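# Restock wall glove dispenser with two boxes from cart

## Task

Take the two fresh glove boxes off the cart and place them in the vacant slots of the wall-mounted glove dispenser (the cart and the pedal bin may be moved), then release them and back the robot away; the robot must not tip over or be left leaning.

## Robot and tools

ROBOT. A Hello Robot Stretch 4, about 1.6 m tall, with one arm. It has an omni-wheel base (rim within 0.23 m of the base origin), a lift that rides up a mast, an arm that telescopes straight forward, a three-joint wrist (yaw, pitch, roll) and a two-finger gripper. All motion goes through a single action per call, so there is no per-arm list.

FRAMES. Base frame: origin on the floor below the base centre, x ahead, y to the left, z up. hand_pose is reported in this frame and marks a point between the open fingertips; with all wrist joints at 0 its axes line up with the base frame. The printed hand position may be a little off. The odometry frame is where the base frame was when the scene began.

execute_actions(actions, cameras). actions is a list holding one action or nothing; an empty list only fetches state and pictures. An action may contain "base", "joints", or both, plus optional "pace" and "contact_limits"; alternatively it holds only "end_of_arm". All motions in it begin together.
- base: exactly one key, each a relative offset from where the base last reported itself, no turning during straight moves. translate_m: metres along x, forward positive, -2 to 2. strafe_m: metres sideways, left positive, -2 to 2. rotate_rad: radians in place, counter-clockwise (left) positive, -3.2 to 3.2.
- joints: absolute targets keyed by name. lift_m 0 to 1.2 (tolerance 0.004); arm_m 0 to 0.55 extension (0.004); wrist_yaw_rad -1.134 to 4.276, 0 points ahead, positive swings left, 3.14 is folded back, above 3.4 the arm may obstruct (0.02); wrist_pitch_rad -1.117 to 4.259, 0 level, 1.57 pointing down (0.05); wrist_roll_rad -1.117 to 4.259, 0 keeps fingers level, positive turns clockwise as seen from behind the gripper (0.02); gripper_m -0.038 to 0.141, the fingertip gap in metres, negative means fingers pressing together (0.004). A joint target outside its range is clipped and still run (the result notes it); any other bad value or unknown key rejects the whole call.
- pace: "slow", "default", "fast" or "max". Base top speeds 0.1/0.3/0.4/0.6 m/s and 1/2/3/4 rad/s respectively; when lift_m exceeds 0.2 at the start of a base move these are reduced, down to 0.3 m/s and 1 rad/s at full height.
- contact_limits: {"arm_m": v}, v from 0 (gentlest) to 0.75 (firmest), default 0.5; the arm halts if it pushes harder.
- end_of_arm: "enable_torque" re-energises wrist or gripper motors that shut off; they then hold in place.
Anything you omit may keep driving toward its previous target without the statuses saying so. cameras: a list from head_camera, head_left_camera, head_right_camera, wrist_camera, or "all"; omitted/null means all, [] means none. Images come in the order given on the "pictures" line.

wait(seconds): 0 to 10; sends nothing new and returns state and images. zoom_image(camera, region): region [x0, y0, x1, y1] in pixels of that camera's latest full image, top-left origin, at most 504x504. finished_scene(scene): closes the current scene by its number after the last command has been held; irreversible, and it reports success and the next task. Answering without a tool call ends everything. If a result reports a stop, the remaining execute_actions, wait and finished_scene calls in that same reply are skipped.

CAMERAS. head_camera (420x560) sits atop the mast facing forward and down; rotate the base to look around. head_left_camera and head_right_camera (420x672 fisheyes) flank it, looking steeper and showing the base and arm. wrist_camera (616x392) looks along the fingers, whose tips appear near the bottom.

RESULTS. base_status and joint_status tell how each motion ended: "done" (for the base, wheels turned the commanded amount, slip included); "off_target" (stopped short, possibly still pushing); "contact_stop_at_<key>" (hit something; that part goes slack, a slack lift may sag under load and slack wheels may roll); "limit_stop_at_<name>"; "time_out"; "torque_fault" (wrist or gripper motor went limp, fix with enable_torque). After these stops the old target is dropped. on_its_own lists what happened uncommanded; "held at" there is a target, not a position. lidar_m: 12 distances in metres, 30-degree sectors, first straight ahead and going counter-clockwise (4th left, 7th rear, 10th right); "-" is nothing seen or closer than 0.25 m; it misses glass, thin legs and much behind. wrist_depth_mm: a 7x7 grid of median depths in mm (100 to 2000), top-left first. base_odometry counts wheel turns only; heading -3.142 to 3.142, left positive. If turned_by_wheels and turned_by_imu differ by over ~0.1 rad, expect a collision or slip and a heading error of about their difference. base_tilt in degrees, forward and right positive, with a fixed bias up to ~1.5. motor_effort is percent of maximum, signed toward larger joint values, bracket shows the peak; wheel efforts positive mean turning right. A gripper_m effort change at command 0 or above signals a firm grip; the gripper_m reading itself does not prove you hold anything.

GRASPING. Command a gap smaller than the box to grip; squeezing tighter pulls the object toward the wrist. If fingertips jam on a surface, raise the lift.

CAUTIONS. Unfold at the start with lift_m 0.4 and wrist_yaw_rad 0 together. Tilting the gripper up (pitch below -0.2) while rolled (roll below -0.4 or above 4) can trigger limit_stop_at_own_body. Beyond 6 degrees of lean, limit_stop_at_tilt slackens lift, arm and wheels. Avoid driving or turning with over 1 kg held and arm_m above 0.2, especially at fast paces; avoid sustained high pushes, particularly with the gripper raised. Do not drop boxes, slam, or shove hard; loose items may occasionally get nudged by outside forces. The world keeps running while you compose replies.

Each tool is called after ">>>" as name(argument=value, ...), one argument or row to a line, values as JSON.

## Session

>>> execute_actions(
  actions=[],
)

Scene clock: 0.00 s.
base_odometry: x=+0.000 y=+0.000 heading=+0.000 (m, m, rad; odometry frame)
turned_by_wheels: +0.000 (rad since the last result)
turned_by_imu: +0.000 (rad since the last result)
base_tilt: forward=-0.8 right=+0.0 (deg)
lidar_m: 2.52 2.36 2.58 1.34 1.29 1.38 1.93 1.80 1.92 1.84 1.60 1.48
base_status: not commanded
joint_positions: lift_m=+0.227 arm_m=+0.001 wrist_yaw_rad=+3.214 wrist_pitch_rad=-0.001 wrist_roll_rad=-0.002 gripper_m=+0.057
joint_status: not commanded
motor_effort: lift_m=+19 arm_m=-1 wrist_yaw_rad=+0 wrist_pitch_rad=-7 wrist_roll_rad=-1 gripper_m=-3 wheel_0=+0 wheel_1=+0 wheel_2=+0 (%)
hand_pose: x=-0.1223 y=+0.0662 z=+0.4057 quat_wxyz=(-0.036, +0.000, -0.001, +0.999) (m; base frame)
wrist_depth_mm: - - 142 - - - 1863 / - - 139 - - - 1397 / - - 134 294 - 1708 1308 / - 117 140 - - 1708 1308 / 185 1756 - - - 1708 1308 / 195 1708 208 1708 196 1618 1397 / 193 1008 1008 135 1060 991 1138
pictures: head_camera, head_left_camera, head_right_camera, wrist_camera
Images, in order (width x height): head_camera 420x560, head_left_camera 420x672, head_right_camera 420x672, wrist_camera 616x392.

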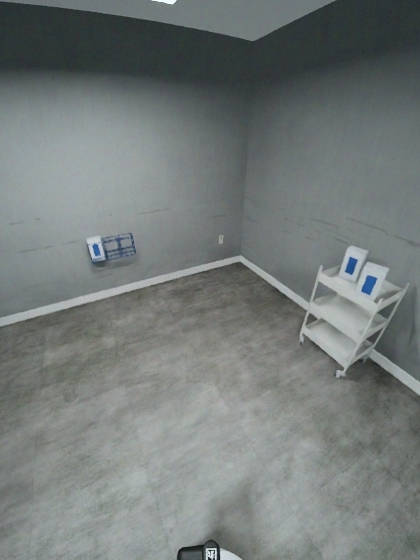

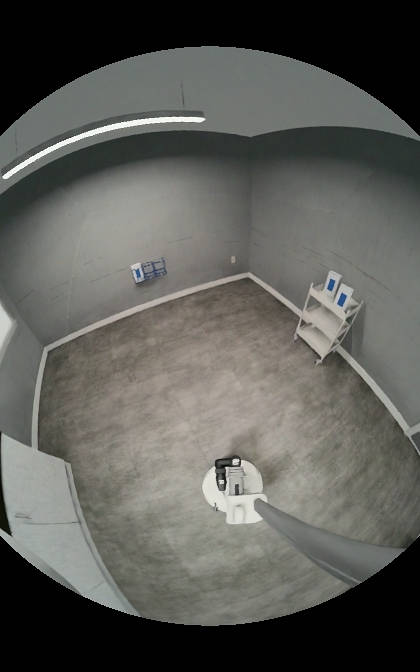

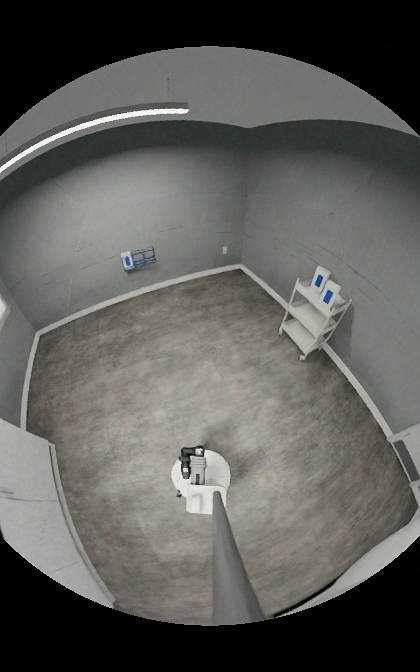

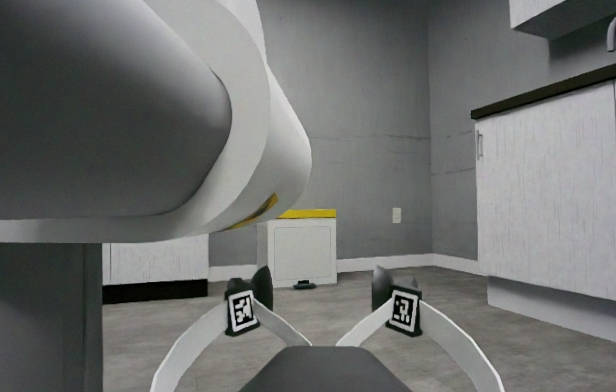

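>>> zoom_image(
  camera="head_camera",
  region=[60, 210, 160, 290],
)

>>> zoom_image(
  camera="head_camera",
  region=[280, 230, 420, 390],
)

Region (60, 210, 160, 290) of head_camera's 420x560 image, scaled by 5.040, with more detail than that image has; it fills the top 403 rows of this view, and the rest is white.

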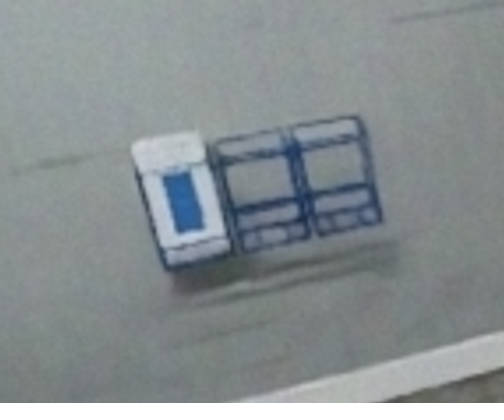

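Region (280, 230, 420, 390) of head_camera's 420x560 image, scaled by 3.150, with more detail than that image has; it fills the left 441 columns of this view, and the rest is white.

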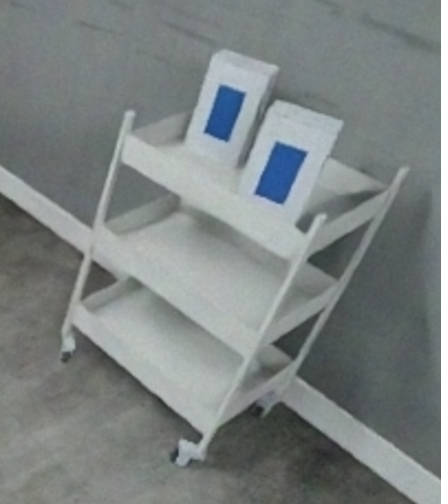

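>>> execute_actions(
  actions=[
    {"base":{"rotate_rad":-1.2},"joints":{"lift_m":0.9,"wrist_yaw_rad":0,"gripper_m":0.14},"pace":"fast"},
  ],
)

>>> execute_actions(
  actions=[
    {"base":{"strafe_m":0.9},"pace":"fast"},
  ],
)

Scene clock: 8.57 s.
base_odometry: x=+0.000 y=+0.000 heading=-1.200 (m, m, rad; odometry frame)
turned_by_wheels: -1.200 (rad since the last result)
turned_by_imu: -1.186 (rad since the last result)
base_tilt: forward=-0.9 right=+0.0 (deg)
lidar_m: 1.78 1.46 2.37 2.39 2.55 1.38 1.32 1.33 1.76 1.78 1.81 1.90
base_status: done
joint_positions: lift_m=+0.900 arm_m=+0.001 wrist_yaw_rad=+0.001 wrist_pitch_rad=-0.001 wrist_roll_rad=-0.002 gripper_m=+0.140
joint_status: all done
motor_effort: lift_m=+21(19) arm_m=-1(1) wrist_yaw_rad=-2(6) wrist_pitch_rad=-8(8) wrist_roll_rad=+1(0) gripper_m=+3(6) wheel_0=+2(13) wheel_1=+2(11) wheel_2=+1(11) (%)
hand_pose: x=+0.4603 y=-0.0873 z=+1.0782 quat_wxyz=(+1.000, -0.001, +0.000, +0.000) (m; base frame)
wrist_depth_mm: 1576 1618 1661 1661 1708 1661 1661 / 1576 1576 1661 1618 1618 1661 1661 / 1618 1576 1661 1661 1661 1661 1708 / 1537 1576 1618 1661 1618 1661 1661 / 1576 1576 1618 1661 1618 1661 1708 / 1281 1430 220 1576 1618 207 1661 / 1281 1576 1576 140 1618 1618 1661
pictures: head_camera, head_left_camera, head_right_camera, wrist_camera
Images, in order (width x height): head_camera 420x560, head_left_camera 420x672, head_right_camera 420x672, wrist_camera 616x392.

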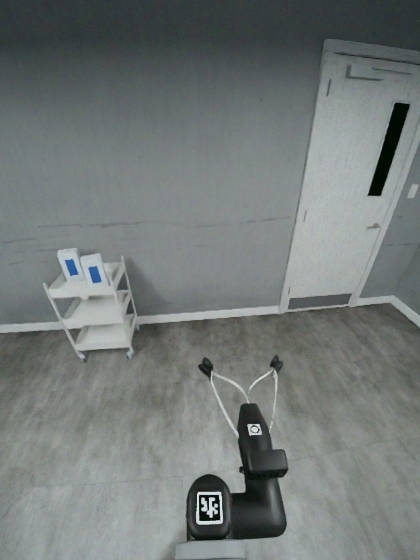

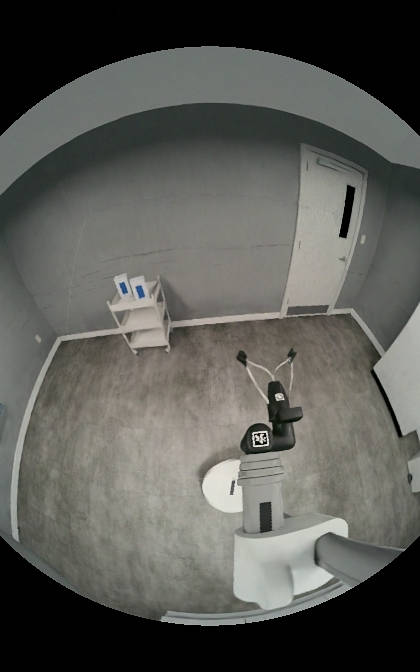

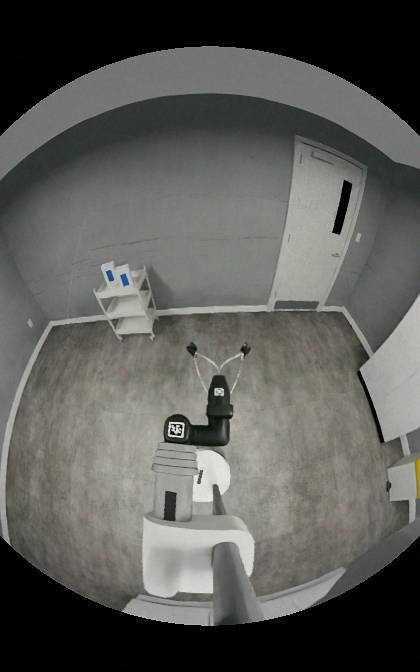

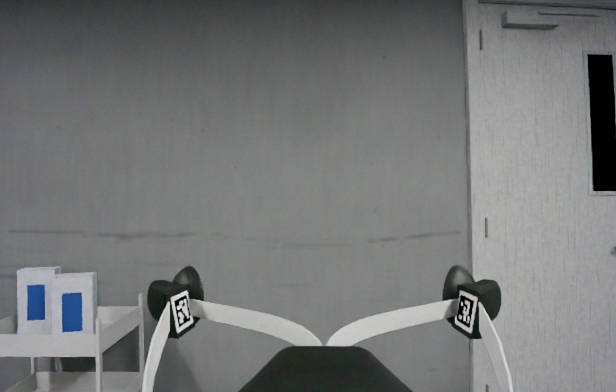

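Scene clock: 12.20 s.
base_odometry: x=+0.839 y=+0.326 heading=-1.200 (m, m, rad; odometry frame)
turned_by_wheels: +0.000 (rad since the last result)
turned_by_imu: -0.004 (rad since the last result)
base_tilt: forward=-0.9 right=-0.1 (deg)
lidar_m: 1.28 1.74 1.69 1.47 1.62 2.11 1.66 1.42 1.85 2.68 2.67 1.86
base_status: done
joint_positions: lift_m=+0.900 arm_m=+0.001 wrist_yaw_rad=+0.000 wrist_pitch_rad=-0.001 wrist_roll_rad=-0.002 gripper_m=+0.140
joint_status: not commanded
motor_effort: lift_m=+21(22) arm_m=-1(1) wrist_yaw_rad=+0(1) wrist_pitch_rad=-8(8) wrist_roll_rad=-1(0) gripper_m=-1(2) wheel_0=+1(14) wheel_1=+0(14) wheel_2=+0(0) (%)
hand_pose: x=+0.4603 y=-0.0874 z=+1.0782 quat_wxyz=(+1.000, -0.001, +0.000, +0.000) (m; base frame)
wrist_depth_mm: 1537 1537 1537 1576 1618 1661 1618 / 1537 1537 1537 1576 1618 1618 1618 / 1499 1499 1499 1576 1576 1618 1618 / 1499 1537 1499 1499 1537 1576 1661 / 1499 1499 1537 1576 1576 1576 1576 / 1499 1499 219 1182 1576 206 1618 / 1464 1537 1499 141 1537 1576 1576
pictures: head_camera, head_left_camera, head_right_camera, wrist_camera
Images, in order (width x height): head_camera 420x560, head_left_camera 420x672, head_right_camera 420x672, wrist_camera 616x392.

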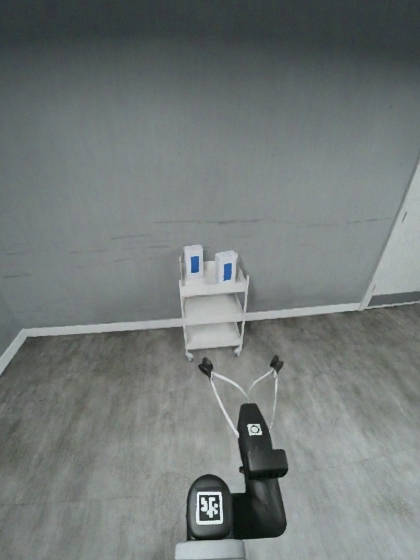

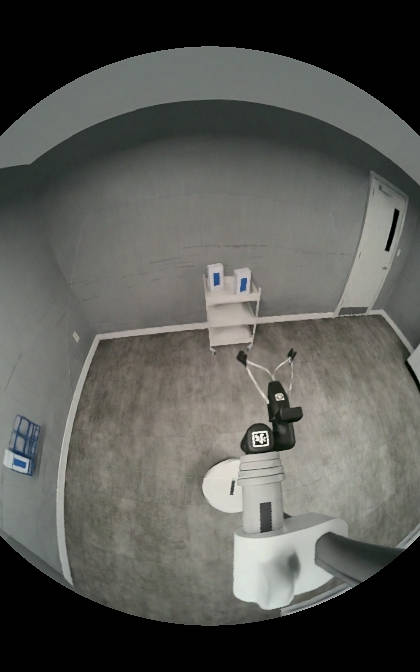

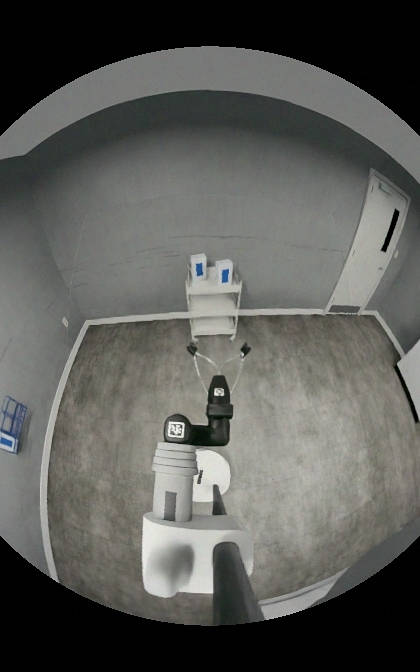

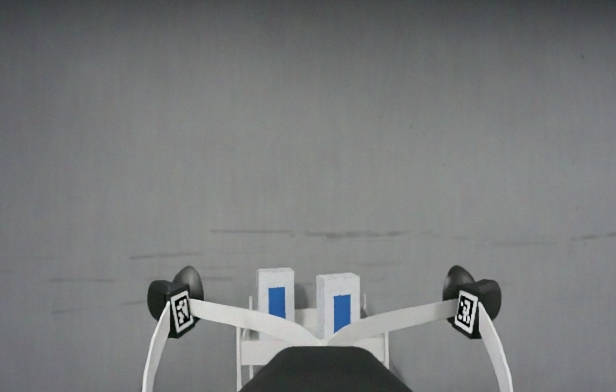

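>>> execute_actions(
  actions=[
    {"base":{"strafe_m":-0.12},"joints":{"lift_m":0.66},"pace":"fast"},
  ],
  cameras=[],
)

>>> execute_actions(
  actions=[
    {"base":{"translate_m":0.6},"pace":"fast"},
  ],
  cameras=["head_camera","wrist_camera"],
)

Scene clock: 19.73 s.
base_odometry: x=+0.727 y=+0.283 heading=-1.200 (m, m, rad; odometry frame)
turned_by_wheels: +0.000 (rad since the last result)
turned_by_imu: -0.001 (rad since the last result)
base_tilt: forward=-0.9 right=+0.0 (deg)
lidar_m: 1.30 1.76 1.84 1.60 1.74 2.13 1.41 1.42 1.85 2.57 2.63 1.83
base_status: done
joint_positions: lift_m=+0.660 arm_m=+0.001 wrist_yaw_rad=+0.000 wrist_pitch_rad=-0.001 wrist_roll_rad=-0.002 gripper_m=+0.140
joint_status: all done
motor_effort: lift_m=+15(19) arm_m=-1(1) wrist_yaw_rad=+0(1) wrist_pitch_rad=-9(8) wrist_roll_rad=+0(0) gripper_m=+0(3) wheel_0=+1(12) wheel_1=-1(11) wheel_2=+0(1) (%)
hand_pose: x=+0.4603 y=-0.0874 z=+0.8387 quat_wxyz=(+1.000, -0.001, +0.000, +0.000) (m; base frame)
wrist_depth_mm: 1537 1537 1576 1618 1618 1661 1661 / 1537 1537 1537 1576 1618 1618 1618 / 1464 1499 1537 1618 1618 1618 1618 / 1499 1499 1576 1537 1576 1618 1618 / 1499 1499 1336 1182 1576 1576 1618 / 1499 1499 219 1430 1576 207 1576 / 1499 1537 1430 140 1576 1576 1618
pictures: none
No camera images: the call's "cameras" was empty. Leave "cameras" out to get every camera's image.

Scene clock: 22.57 s.
base_odometry: x=+0.945 y=-0.276 heading=-1.199 (m, m, rad; odometry frame)
turned_by_wheels: +0.000 (rad since the last result)
turned_by_imu: -0.002 (rad since the last result)
base_tilt: forward=-0.9 right=+0.0 (deg)
lidar_m: 0.70 0.73 1.50 1.72 1.69 2.33 2.01 2.02 2.60 2.54 1.74 1.20
base_status: done
joint_positions: lift_m=+0.660 arm_m=+0.001 wrist_yaw_rad=+0.000 wrist_pitch_rad=-0.001 wrist_roll_rad=-0.002 gripper_m=+0.140
joint_status: not commanded
motor_effort: lift_m=+15(15) arm_m=-1(1) wrist_yaw_rad=-1(1) wrist_pitch_rad=-7(4) wrist_roll_rad=+0(0) gripper_m=-1(5) wheel_0=+3(13) wheel_1=+2(9) wheel_2=+0(13) (%)
hand_pose: x=+0.4603 y=-0.0874 z=+0.8387 quat_wxyz=(+1.000, -0.001, +0.000, +0.000) (m; base frame)
wrist_depth_mm: 917 917 946 946 960 976 991 / 917 946 946 946 960 976 991 / 904 917 946 946 946 960 991 / 917 917 931 931 931 960 976 / 904 904 707 585 960 960 976 / 904 621 219 585 946 207 976 / 691 496 496 140 946 960 976
pictures: head_camera, wrist_camera
Images, in order (width x height): head_camera 420x560, wrist_camera 616x392.

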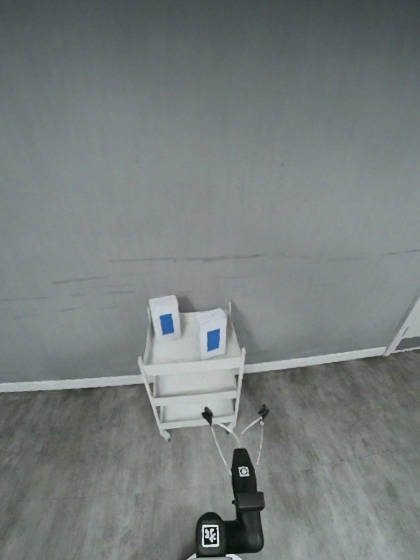

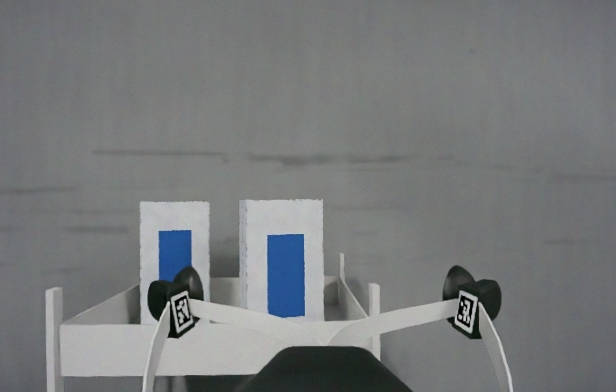

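>>> execute_actions(
  actions=[
    {"base":{"rotate_rad":0.06},"joints":{"arm_m":0.25}},
  ],
  cameras=["head_camera","wrist_camera"],
)

Scene clock: 27.67 s.
base_odometry: x=+0.945 y=-0.276 heading=-1.140 (m, m, rad; odometry frame)
turned_by_wheels: +0.059 (rad since the last result)
turned_by_imu: +0.057 (rad since the last result)
base_tilt: forward=-0.9 right=+0.0 (deg)
lidar_m: 0.71 0.74 1.59 1.69 1.73 2.45 2.01 2.07 2.66 2.52 1.66 0.74
base_status: done
joint_positions: lift_m=+0.660 arm_m=+0.249 wrist_yaw_rad=+0.000 wrist_pitch_rad=-0.001 wrist_roll_rad=-0.002 gripper_m=+0.140
joint_status: all done
motor_effort: lift_m=+15(15) arm_m=+5(4) wrist_yaw_rad=+0(0) wrist_pitch_rad=-8(7) wrist_roll_rad=-1(1) gripper_m=-2(5) wheel_0=-3(3) wheel_1=-2(8) wheel_2=-2(5) (%)
hand_pose: x=+0.7085 y=-0.0874 z=+0.8388 quat_wxyz=(+1.000, -0.001, +0.000, +0.000) (m; base frame)
wrist_depth_mm: 691 699 691 691 683 691 676 / 691 691 691 691 691 683 676 / 683 691 683 683 683 676 683 / 683 683 683 325 683 668 668 / 676 449 473 319 676 676 668 / 683 442 219 319 334 206 683 / 445 445 459 140 442 668 668
pictures: head_camera, wrist_camera
Images, in order (width x height): head_camera 420x560, wrist_camera 616x392.

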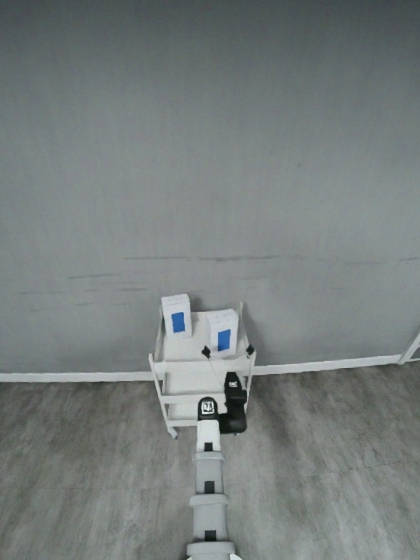

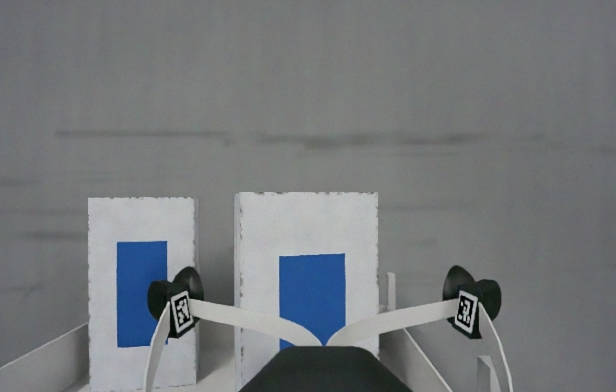

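>>> execute_actions(
  actions=[
    {"base":{"strafe_m":0.013},"joints":{"arm_m":0.33}},
  ],
  cameras=["wrist_camera"],
)

>>> execute_actions(
  actions=[
    {"joints":{"arm_m":0.40},"pace":"slow"},
  ],
  cameras=["head_camera","wrist_camera"],
)

Scene clock: 30.17 s.
base_odometry: x=+0.956 y=-0.271 heading=-1.140 (m, m, rad; odometry frame)
turned_by_wheels: +0.000 (rad since the last result)
turned_by_imu: -0.001 (rad since the last result)
base_tilt: forward=-0.8 right=+0.0 (deg)
lidar_m: 0.72 0.72 1.59 1.68 1.72 2.44 2.00 2.07 2.68 2.54 1.68 0.74
base_status: done
joint_positions: lift_m=+0.660 arm_m=+0.329 wrist_yaw_rad=+0.000 wrist_pitch_rad=-0.001 wrist_roll_rad=-0.002 gripper_m=+0.140
joint_status: all done
motor_effort: lift_m=+15(15) arm_m=+5(5) wrist_yaw_rad=+0(0) wrist_pitch_rad=-7(5) wrist_roll_rad=+0(0) gripper_m=-1(2) wheel_0=-4(5) wheel_1=+3(9) wheel_2=+0(2) (%)
hand_pose: x=+0.7885 y=-0.0874 z=+0.8388 quat_wxyz=(+1.000, -0.001, +0.000, +0.000) (m; base frame)
wrist_depth_mm: 609 609 609 603 603 597 597 / 609 603 603 597 603 603 597 / 609 603 603 597 597 591 597 / 603 379 603 241 597 597 597 / 480 373 402 236 251 591 591 / 477 368 219 234 246 207 585 / 362 368 394 141 253 585 585
pictures: wrist_camera
Images, in order (width x height): wrist_camera 616x392.

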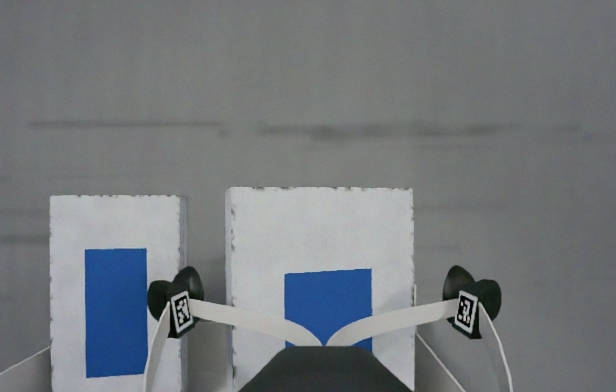

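Scene clock: 32.13 s.
base_odometry: x=+0.956 y=-0.271 heading=-1.140 (m, m, rad; odometry frame)
turned_by_wheels: +0.000 (rad since the last result)
turned_by_imu: -0.001 (rad since the last result)
base_tilt: forward=-0.8 right=+0.0 (deg)
lidar_m: 0.69 0.74 1.57 1.70 1.72 2.42 1.97 2.08 2.66 2.56 1.66 0.73
base_status: not commanded
joint_positions: lift_m=+0.660 arm_m=+0.399 wrist_yaw_rad=+0.001 wrist_pitch_rad=-0.001 wrist_roll_rad=-0.002 gripper_m=+0.140
joint_status: all done
motor_effort: lift_m=+15(15) arm_m=+5(7) wrist_yaw_rad=-2(3) wrist_pitch_rad=-6(9) wrist_roll_rad=+0(1) gripper_m=-2(1) wheel_0=-4(4) wheel_1=+3(3) wheel_2=+0(0) (%)
hand_pose: x=+0.8585 y=-0.0872 z=+0.8388 quat_wxyz=(+1.000, -0.001, -0.001, +0.000) (m; base frame)
wrist_depth_mm: 539 539 530 535 530 525 530 / 535 535 535 530 530 525 525 / 535 530 530 525 525 525 525 / 301 345 206 216 521 521 521 / 296 309 198 208 223 517 521 / 296 301 191 200 211 206 521 / 294 306 186 140 208 517 512
pictures: head_camera, wrist_camera
Images, in order (width x height): head_camera 420x560, wrist_camera 616x392.

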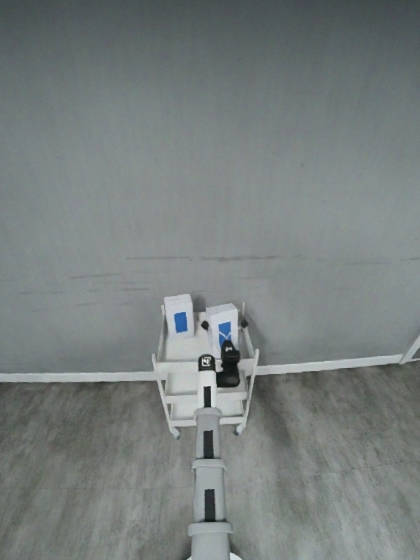

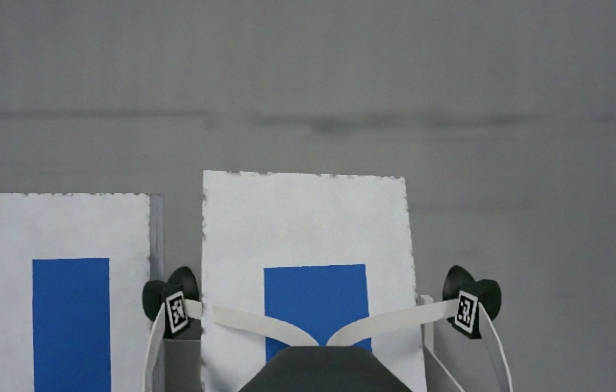

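>>> execute_actions(
  actions=[
    {"joints":{"gripper_m":0.06}},
  ],
  cameras=["wrist_camera"],
)

>>> execute_actions(
  actions=[
    {"joints":{"lift_m":0.8}},
  ],
  cameras=["head_camera","wrist_camera"],
)

Scene clock: 36.43 s.
base_odometry: x=+0.956 y=-0.271 heading=-1.140 (m, m, rad; odometry frame)
turned_by_wheels: +0.000 (rad since the last result)
turned_by_imu: -0.002 (rad since the last result)
base_tilt: forward=-0.8 right=+0.0 (deg)
lidar_m: 0.72 0.73 1.58 1.67 1.73 2.44 2.01 2.08 2.66 2.55 1.66 0.74
base_status: not commanded
joint_positions: lift_m=+0.660 arm_m=+0.399 wrist_yaw_rad=+0.003 wrist_pitch_rad=-0.001 wrist_roll_rad=-0.001 gripper_m=+0.061
joint_status: all done
motor_effort: lift_m=+15(15) arm_m=+5(5) wrist_yaw_rad=-10(13) wrist_pitch_rad=-7(6) wrist_roll_rad=-3(2) gripper_m=-35(32) wheel_0=-2(4) wheel_1=+3(3) wheel_2=+0(0) (%)
hand_pose: x=+0.8588 y=-0.0865 z=+0.8388 quat_wxyz=(+1.000, +0.000, -0.001, +0.002) (m; base frame)
wrist_depth_mm: 539 539 535 525 530 530 521 / 535 535 535 530 525 525 525 / 535 530 530 521 525 525 525 / 301 338 188 193 206 525 521 / 296 310 183 189 200 521 517 / 296 304 179 185 195 185 517 / 294 304 176 125 191 512 512
pictures: wrist_camera
Images, in order (width x height): wrist_camera 616x392.

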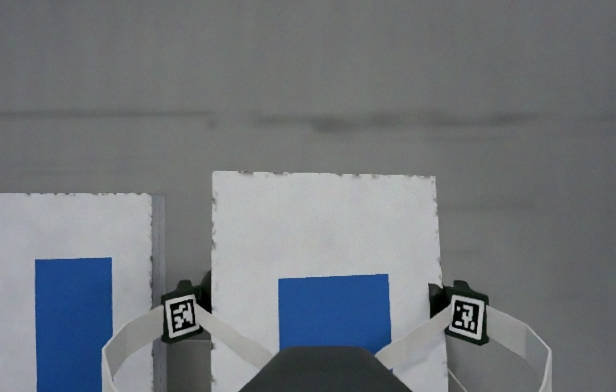

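Scene clock: 38.07 s.
base_odometry: x=+0.956 y=-0.271 heading=-1.140 (m, m, rad; odometry frame)
turned_by_wheels: +0.000 (rad since the last result)
turned_by_imu: -0.001 (rad since the last result)
base_tilt: forward=-0.9 right=+0.0 (deg)
lidar_m: 0.70 0.74 1.58 1.68 1.72 2.42 1.98 2.08 2.67 2.54 1.68 0.74
base_status: not commanded
joint_positions: lift_m=+0.800 arm_m=+0.399 wrist_yaw_rad=+0.000 wrist_pitch_rad=+0.006 wrist_roll_rad=-0.001 gripper_m=+0.061
joint_status: all done
on_its_own: wrist_pitch_rad is at rest, and its effort (-28) is outside its rest range (-23 to +23)
motor_effort: lift_m=+24(26) arm_m=+5(5) wrist_yaw_rad=+0(10) wrist_pitch_rad=-28(29) wrist_roll_rad=-1(3) gripper_m=-34(33) wheel_0=-2(2) wheel_1=+3(3) wheel_2=+0(0) (%)
hand_pose: x=+0.8585 y=-0.0874 z=+0.9760 quat_wxyz=(+1.000, -0.001, +0.003, +0.000) (m; base frame)
wrist_depth_mm: 535 530 530 530 530 525 521 / 525 530 530 530 521 525 521 / 535 530 530 525 525 525 525 / 530 525 191 196 208 525 521 / 525 525 185 190 201 521 525 / 525 525 179 185 194 185 521 / 298 309 175 126 189 517 517
pictures: head_camera, wrist_camera
Images, in order (width x height): head_camera 420x560, wrist_camera 616x392.

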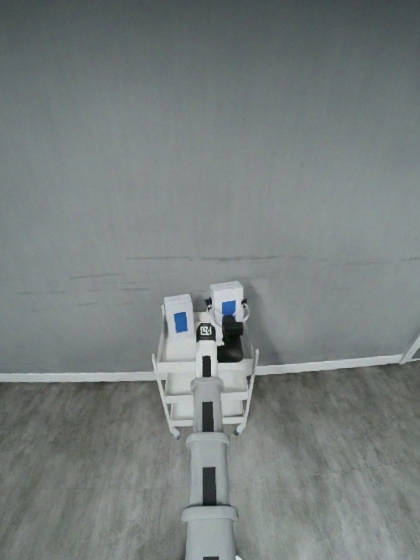

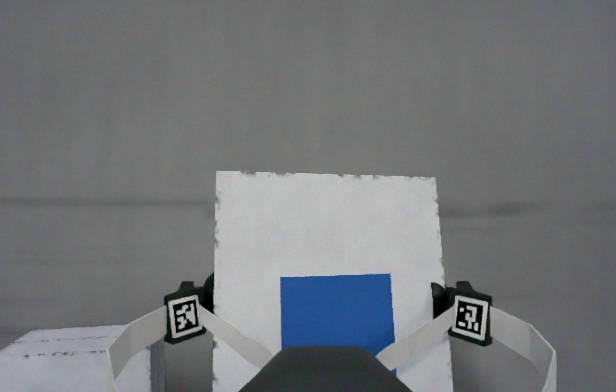

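>>> execute_actions(
  actions=[
    {"joints":{"lift_m":0.95,"arm_m":0.1}},
  ],
  cameras=[],
)

>>> execute_actions(
  actions=[
    {"base":{"rotate_rad":1.571},"pace":"slow"},
  ],
)

Scene clock: 41.90 s.
base_odometry: x=+0.956 y=-0.271 heading=-1.140 (m, m, rad; odometry frame)
turned_by_wheels: +0.000 (rad since the last result)
turned_by_imu: -0.002 (rad since the last result)
base_tilt: forward=-0.9 right=+0.0 (deg)
lidar_m: 0.47 0.72 1.58 1.65 1.72 2.43 1.99 2.08 2.69 2.54 1.65 0.53
base_status: not commanded
joint_positions: lift_m=+0.950 arm_m=+0.101 wrist_yaw_rad=+0.000 wrist_pitch_rad=+0.006 wrist_roll_rad=-0.002 gripper_m=+0.061
joint_status: all done
on_its_own: wrist_pitch_rad is at rest, and its effort (-28) is outside its rest range (-23 to +23)
motor_effort: lift_m=+24(23) arm_m=-5(7) wrist_yaw_rad=+0(1) wrist_pitch_rad=-28(29) wrist_roll_rad=-1(1) gripper_m=-30(32) wheel_0=-2(2) wheel_1=+3(3) wheel_2=+0(0) (%)
hand_pose: x=+0.5603 y=-0.0875 z=+1.1259 quat_wxyz=(+1.000, -0.001, +0.003, +0.000) (m; base frame)
wrist_depth_mm: 842 842 831 842 831 820 831 / 842 842 831 831 831 831 831 / 831 842 831 831 842 820 820 / 842 831 191 196 208 820 809 / 842 831 186 190 200 842 820 / 831 831 179 185 193 184 831 / 842 831 175 126 189 831 831
pictures: none
No camera images: the call's "cameras" was empty. Leave "cameras" out to get every camera's image.

Scene clock: 44.77 s.
base_odometry: x=+0.957 y=-0.271 heading=+0.430 (m, m, rad; odometry frame)
turned_by_wheels: +1.570 (rad since the last result)
turned_by_imu: +1.548 (rad since the last result)
base_tilt: forward=-0.8 right=+0.0 (deg)
lidar_m: 0.47 1.70 2.40 1.97 2.04 2.65 2.55 1.68 0.75 0.72 0.72 0.53
base_status: done
joint_positions: lift_m=+0.950 arm_m=+0.101 wrist_yaw_rad=+0.000 wrist_pitch_rad=+0.006 wrist_roll_rad=-0.002 gripper_m=+0.061
joint_status: not commanded
on_its_own: wrist_pitch_rad is at rest, and its effort (-26) is outside its rest range (-23 to +23)
motor_effort: lift_m=+24(24) arm_m=-5(5) wrist_yaw_rad=-2(2) wrist_pitch_rad=-26(29) wrist_roll_rad=-1(1) gripper_m=-35(30) wheel_0=-5(6) wheel_1=-4(6) wheel_2=-3(9) (%)
hand_pose: x=+0.5603 y=-0.0873 z=+1.1259 quat_wxyz=(+1.000, -0.001, +0.003, +0.000) (m; base frame)
wrist_depth_mm: 1499 1464 1499 1464 1499 1464 1464 / 1499 1499 1464 1464 1464 1464 1430 / 1464 1464 1464 1464 1499 1464 1464 / 1464 1464 191 196 208 1464 1499 / 1430 1430 185 190 201 1464 1464 / 1464 1464 180 185 194 184 1464 / 1464 1366 175 126 189 1430 1397
pictures: head_camera, head_left_camera, head_right_camera, wrist_camera
Images, in order (width x height): head_camera 420x560, head_left_camera 420x672, head_right_camera 420x672, wrist_camera 616x392.

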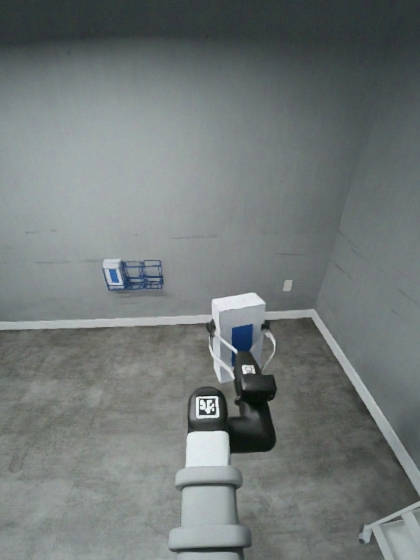

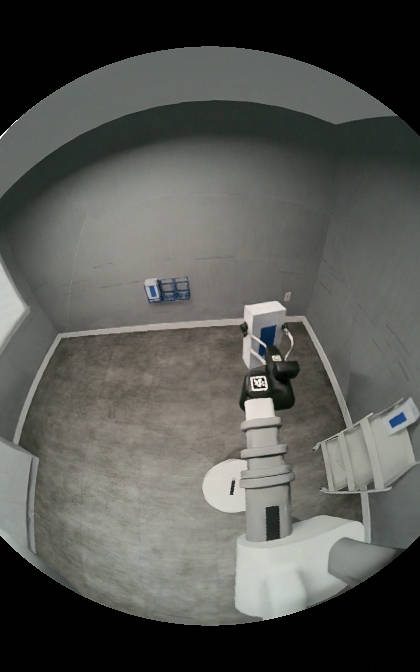

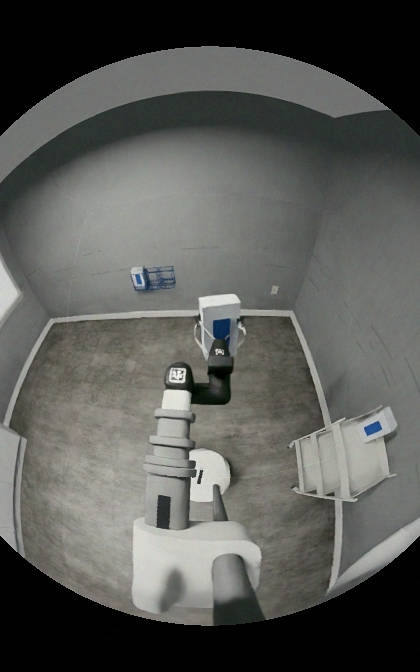

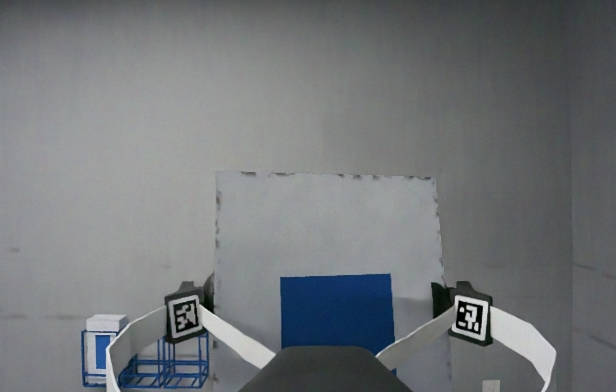

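>>> execute_actions(
  actions=[
    {"base":{"strafe_m":0.44},"joints":{"lift_m":0.76}},
  ],
  cameras=[],
)

>>> execute_actions(
  actions=[
    {"base":{"translate_m":0.8}},
  ],
)

Scene clock: 50.60 s.
base_odometry: x=+0.773 y=+0.129 heading=+0.431 (m, m, rad; odometry frame)
turned_by_wheels: +0.000 (rad since the last result)
turned_by_imu: -0.004 (rad since the last result)
base_tilt: forward=-0.9 right=+0.0 (deg)
lidar_m: 0.47 1.77 2.24 1.53 1.60 2.12 2.56 2.31 1.65 1.16 1.61 1.86
base_status: done
joint_positions: lift_m=+0.760 arm_m=+0.101 wrist_yaw_rad=+0.000 wrist_pitch_rad=+0.007 wrist_roll_rad=-0.002 gripper_m=+0.061
joint_status: all done
on_its_own: wrist_pitch_rad is at rest, and its effort (-27) is outside its rest range (-23 to +23)
motor_effort: lift_m=+17(26) arm_m=-5(5) wrist_yaw_rad=+0(2) wrist_pitch_rad=-27(27) wrist_roll_rad=+0(1) gripper_m=-30(30) wheel_0=+0(12) wheel_1=+3(11) wheel_2=+0(2) (%)
hand_pose: x=+0.5603 y=-0.0874 z=+0.9364 quat_wxyz=(+1.000, -0.001, +0.003, +0.000) (m; base frame)
wrist_depth_mm: 1464 1464 1464 1464 1464 1464 1464 / 1430 1464 1464 1464 1464 1464 1430 / 1499 1464 1430 1464 1464 1430 1464 / 1464 1464 191 196 208 1499 1430 / 1430 1430 186 190 201 1430 1464 / 1464 1464 180 185 194 185 1464 / 1430 1430 175 126 189 1464 1430
pictures: none
No camera images: the call's "cameras" was empty. Leave "cameras" out to get every camera's image.

Scene clock: 54.73 s.
base_odometry: x=+1.500 y=+0.463 heading=+0.431 (m, m, rad; odometry frame)
turned_by_wheels: +0.000 (rad since the last result)
turned_by_imu: -0.003 (rad since the last result)
base_tilt: forward=-0.9 right=+0.0 (deg)
lidar_m: 0.48 0.85 1.30 2.14 1.82 2.17 3.50 2.30 1.30 1.53 1.40 0.99
base_status: done
joint_positions: lift_m=+0.760 arm_m=+0.101 wrist_yaw_rad=+0.000 wrist_pitch_rad=+0.006 wrist_roll_rad=-0.002 gripper_m=+0.061
joint_status: not commanded
on_its_own: wrist_pitch_rad is at rest, and its effort (-28) is outside its rest range (-23 to +23)
motor_effort: lift_m=+18(17) arm_m=-5(5) wrist_yaw_rad=-1(1) wrist_pitch_rad=-28(30) wrist_roll_rad=-1(0) gripper_m=-30(34) wheel_0=+3(9) wheel_1=+2(9) wheel_2=-2(12) (%)
hand_pose: x=+0.5603 y=-0.0874 z=+0.9364 quat_wxyz=(+1.000, -0.001, +0.003, +0.000) (m; base frame)
wrist_depth_mm: 634 627 627 634 634 627 627 / 634 627 627 621 621 621 627 / 627 627 621 627 634 621 627 / 627 621 191 196 208 627 621 / 621 621 185 191 201 627 627 / 621 621 179 184 195 184 627 / 609 603 175 126 189 621 621
pictures: head_camera, head_left_camera, head_right_camera, wrist_camera
Images, in order (width x height): head_camera 420x560, head_left_camera 420x672, head_right_camera 420x672, wrist_camera 616x392.

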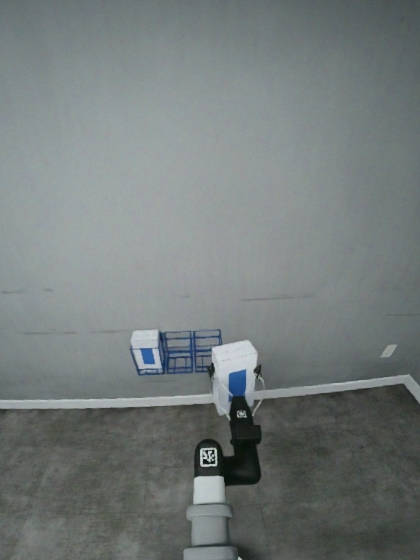

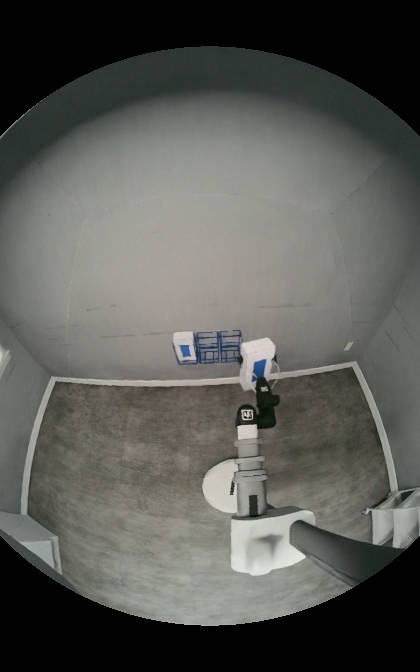

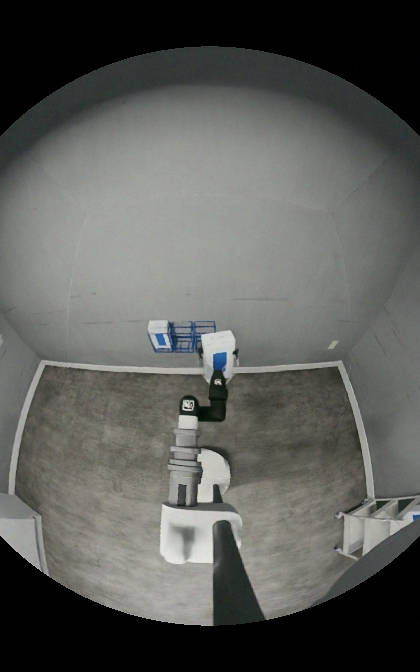

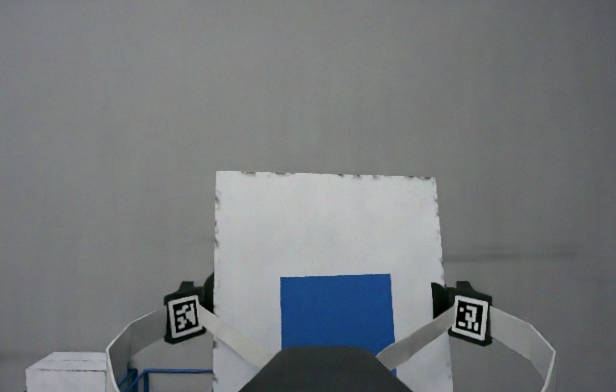

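>>> execute_actions(
  actions=[
    {"base":{"strafe_m":0.045},"joints":{"arm_m":0.40,"lift_m":0.78},"pace":"slow"},
  ],
)

>>> zoom_image(
  camera="head_camera",
  region=[110, 290, 290, 420],
)

Scene clock: 61.93 s.
base_odometry: x=+1.481 y=+0.504 heading=+0.431 (m, m, rad; odometry frame)
turned_by_wheels: +0.000 (rad since the last result)
turned_by_imu: -0.003 (rad since the last result)
base_tilt: forward=-0.8 right=+0.0 (deg)
lidar_m: 0.79 0.85 1.30 2.09 1.80 2.11 3.50 2.35 1.34 1.57 1.39 0.99
base_status: done
joint_positions: lift_m=+0.779 arm_m=+0.399 wrist_yaw_rad=+0.000 wrist_pitch_rad=+0.006 wrist_roll_rad=-0.002 gripper_m=+0.061
joint_status: all done
on_its_own: wrist_pitch_rad is at rest, and its effort (-30) is outside its rest range (-23 to +23)
motor_effort: lift_m=+24(26) arm_m=+5(5) wrist_yaw_rad=-1(1) wrist_pitch_rad=-30(30) wrist_roll_rad=-2(0) gripper_m=-34(33) wheel_0=-4(5) wheel_1=+4(8) wheel_2=+0(2) (%)
hand_pose: x=+0.8585 y=-0.0874 z=+0.9559 quat_wxyz=(+1.000, -0.001, +0.003, +0.000) (m; base frame)
wrist_depth_mm: 324 324 324 324 322 324 324 / 322 324 324 322 324 322 325 / 320 322 320 322 322 322 322 / 322 322 191 196 208 322 322 / 320 320 186 190 201 320 322 / 319 319 180 185 193 185 319 / 319 317 175 126 189 320 319
pictures: head_camera, head_left_camera, head_right_camera, wrist_camera
Images, in order (width x height): head_camera 420x560, head_left_camera 420x672, head_right_camera 420x672, wrist_camera 616x392.

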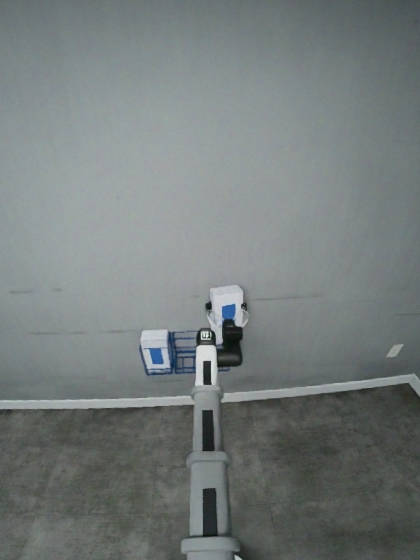

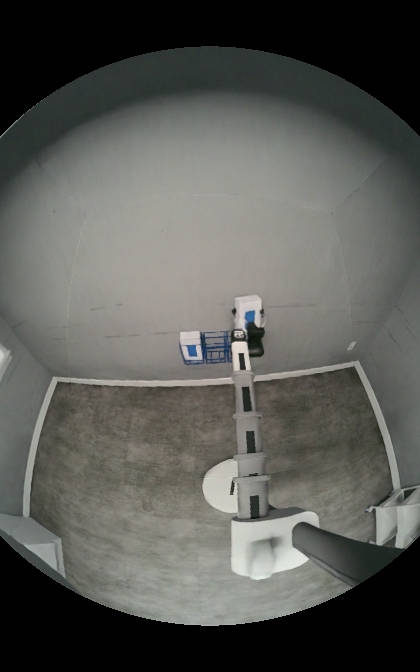

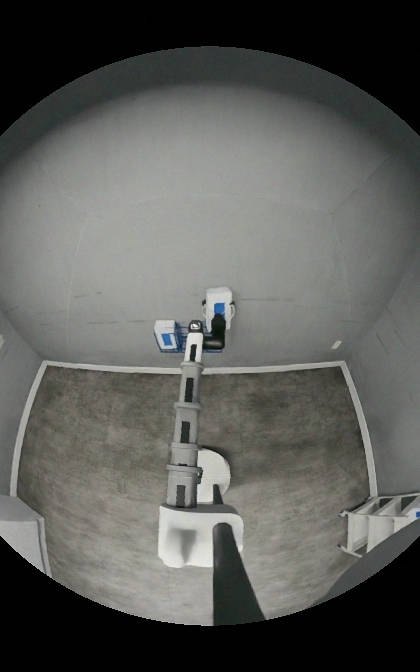

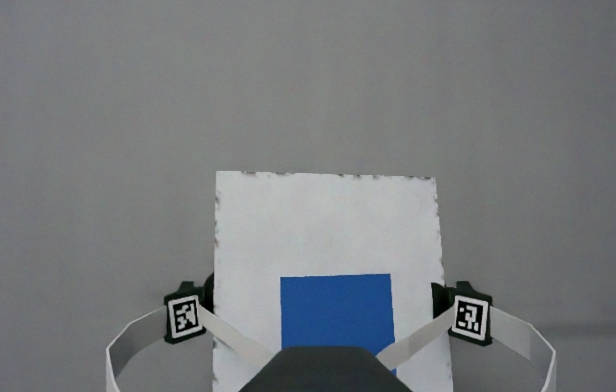

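Region (110, 290, 290, 420) of head_camera's 420x560 image, scaled by 2.800, with more detail than that image has.

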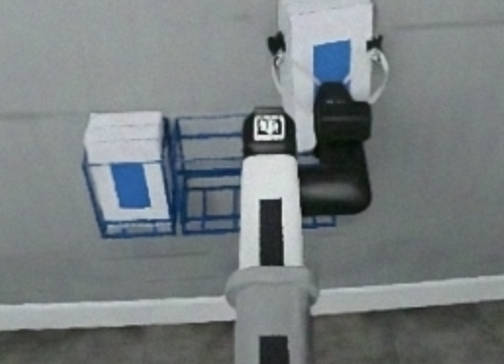

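>>> execute_actions(
  actions=[
    {"base":{"strafe_m":0.048},"joints":{"arm_m":0.44},"pace":"slow"},
  ],
  cameras=["head_camera","head_left_camera"],
)

>>> zoom_image(
  camera="head_camera",
  region=[130, 280, 290, 400],
)

>>> zoom_image(
  camera="head_left_camera",
  region=[170, 280, 300, 380],
)

Scene clock: 67.73 s.
base_odometry: x=+1.461 y=+0.547 heading=+0.431 (m, m, rad; odometry frame)
turned_by_wheels: +0.000 (rad since the last result)
turned_by_imu: -0.002 (rad since the last result)
base_tilt: forward=-0.9 right=+0.0 (deg)
lidar_m: 0.82 0.83 1.30 2.07 1.75 2.02 3.41 2.42 1.37 1.63 1.38 0.98
base_status: done
joint_positions: lift_m=+0.779 arm_m=+0.439 wrist_yaw_rad=+0.000 wrist_pitch_rad=+0.006 wrist_roll_rad=-0.002 gripper_m=+0.061
joint_status: all done
on_its_own: wrist_pitch_rad is at rest, and its effort (-27) is outside its rest range (-23 to +23)
motor_effort: lift_m=+24(24) arm_m=+5(5) wrist_yaw_rad=-1(1) wrist_pitch_rad=-27(28) wrist_roll_rad=-1(1) gripper_m=-32(31) wheel_0=-5(9) wheel_1=+5(8) wheel_2=+0(0) (%)
hand_pose: x=+0.8985 y=-0.0874 z=+0.9559 quat_wxyz=(+1.000, -0.001, +0.003, +0.000) (m; base frame)
wrist_depth_mm: 279 281 282 281 281 279 281 / 281 279 279 281 281 281 281 / 279 278 279 279 279 279 281 / 279 278 191 196 208 279 278 / 278 278 185 190 200 278 279 / 277 278 180 184 194 184 278 / 279 277 175 126 189 278 278
pictures: head_camera, head_left_camera
Images, in order (width x height): head_camera 420x560, head_left_camera 420x672.

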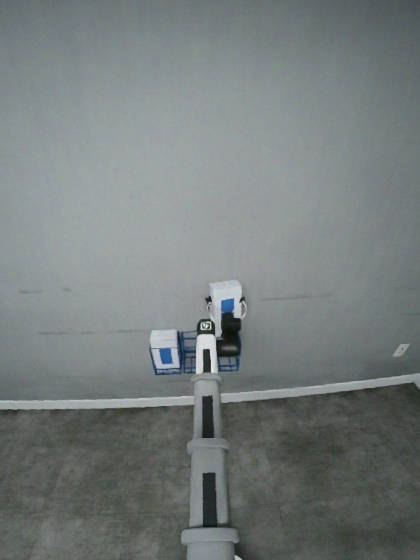

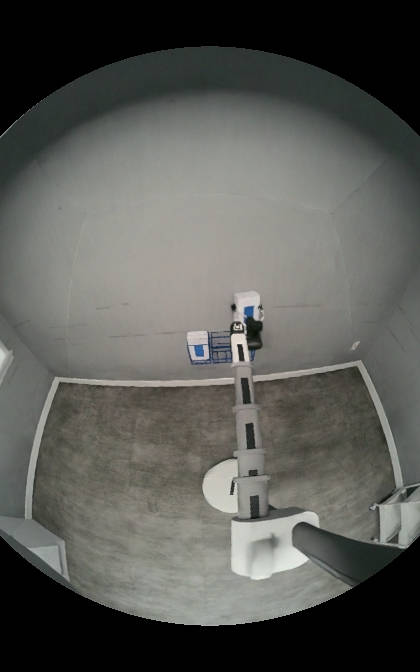

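Region (130, 280, 290, 400) of head_camera's 420x560 image, scaled by 3.150, with more detail than that image has; it fills the top 378 rows of this view, and the rest is white.

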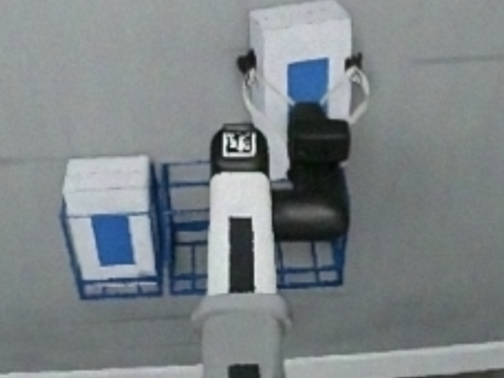

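Region (170, 280, 300, 380) of head_left_camera's 420x672 image, scaled by 3.877, with more detail than that image has; it fills the top 388 rows of this view, and the rest is white.

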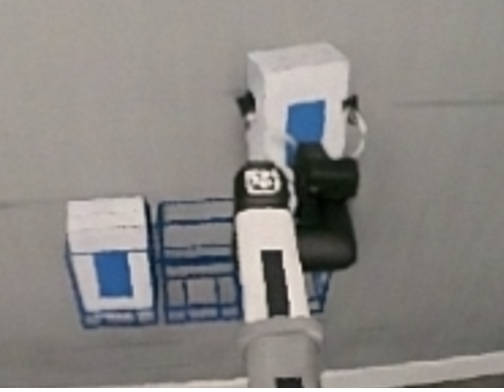

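>>> execute_actions(
  actions=[
    {"joints":{"arm_m":0.48},"pace":"slow","contact_limits":{"arm_m":0.1}},
  ],
  cameras=["head_right_camera"],
)

Scene clock: 70.07 s.
base_odometry: x=+1.461 y=+0.548 heading=+0.431 (m, m, rad; odometry frame)
turned_by_wheels: +0.000 (rad since the last result)
turned_by_imu: -0.001 (rad since the last result)
base_tilt: forward=-0.9 right=+0.0 (deg)
lidar_m: 0.81 0.84 1.30 2.08 1.76 2.01 3.41 2.42 1.39 1.64 1.38 0.97
base_status: not commanded
joint_positions: lift_m=+0.779 arm_m=+0.459 wrist_yaw_rad=-0.006 wrist_pitch_rad=+0.007 wrist_roll_rad=-0.002 gripper_m=+0.061
joint_status: arm_m contact_stop (moved +0.020 of +0.041)
on_its_own: arm_m is slack since a contact_stop (your +0.480 is given up); wrist_yaw_rad is at rest, and its effort (+17) is outside its rest range (-13 to +13); wrist_pitch_rad is at rest, and its effort (-32) is outside its rest range (-23 to +23)
motor_effort: lift_m=+24(25) arm_m=+0(12) wrist_yaw_rad=+17(19) wrist_pitch_rad=-32(33) wrist_roll_rad=-1(2) gripper_m=-30(30) wheel_0=+4(5) wheel_1=+4(5) wheel_2=-3(3) (%)
contact_limits: arm_m 0.1
hand_pose: x=+0.9178 y=-0.0891 z=+0.9556 quat_wxyz=(+1.000, -0.001, +0.004, -0.003) (m; base frame)
wrist_depth_mm: 259 259 260 262 263 263 263 / 259 259 259 260 262 262 263 / 259 260 260 260 260 263 262 / 259 259 259 185 195 262 262 / 259 258 179 183 193 262 262 / 257 257 178 182 191 180 260 / 257 257 176 128 189 262 259
pictures: head_right_camera
Images, in order (width x height): head_right_camera 420x672.

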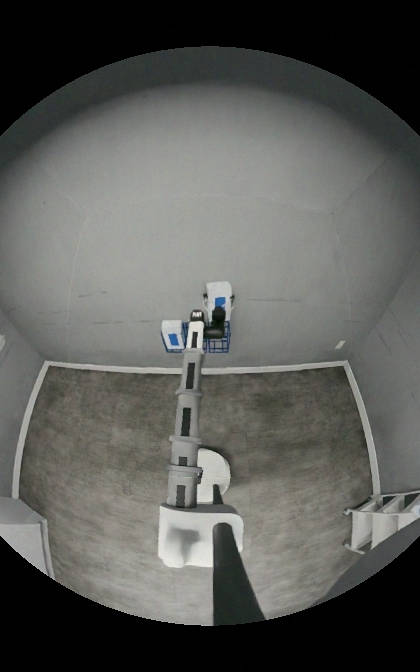

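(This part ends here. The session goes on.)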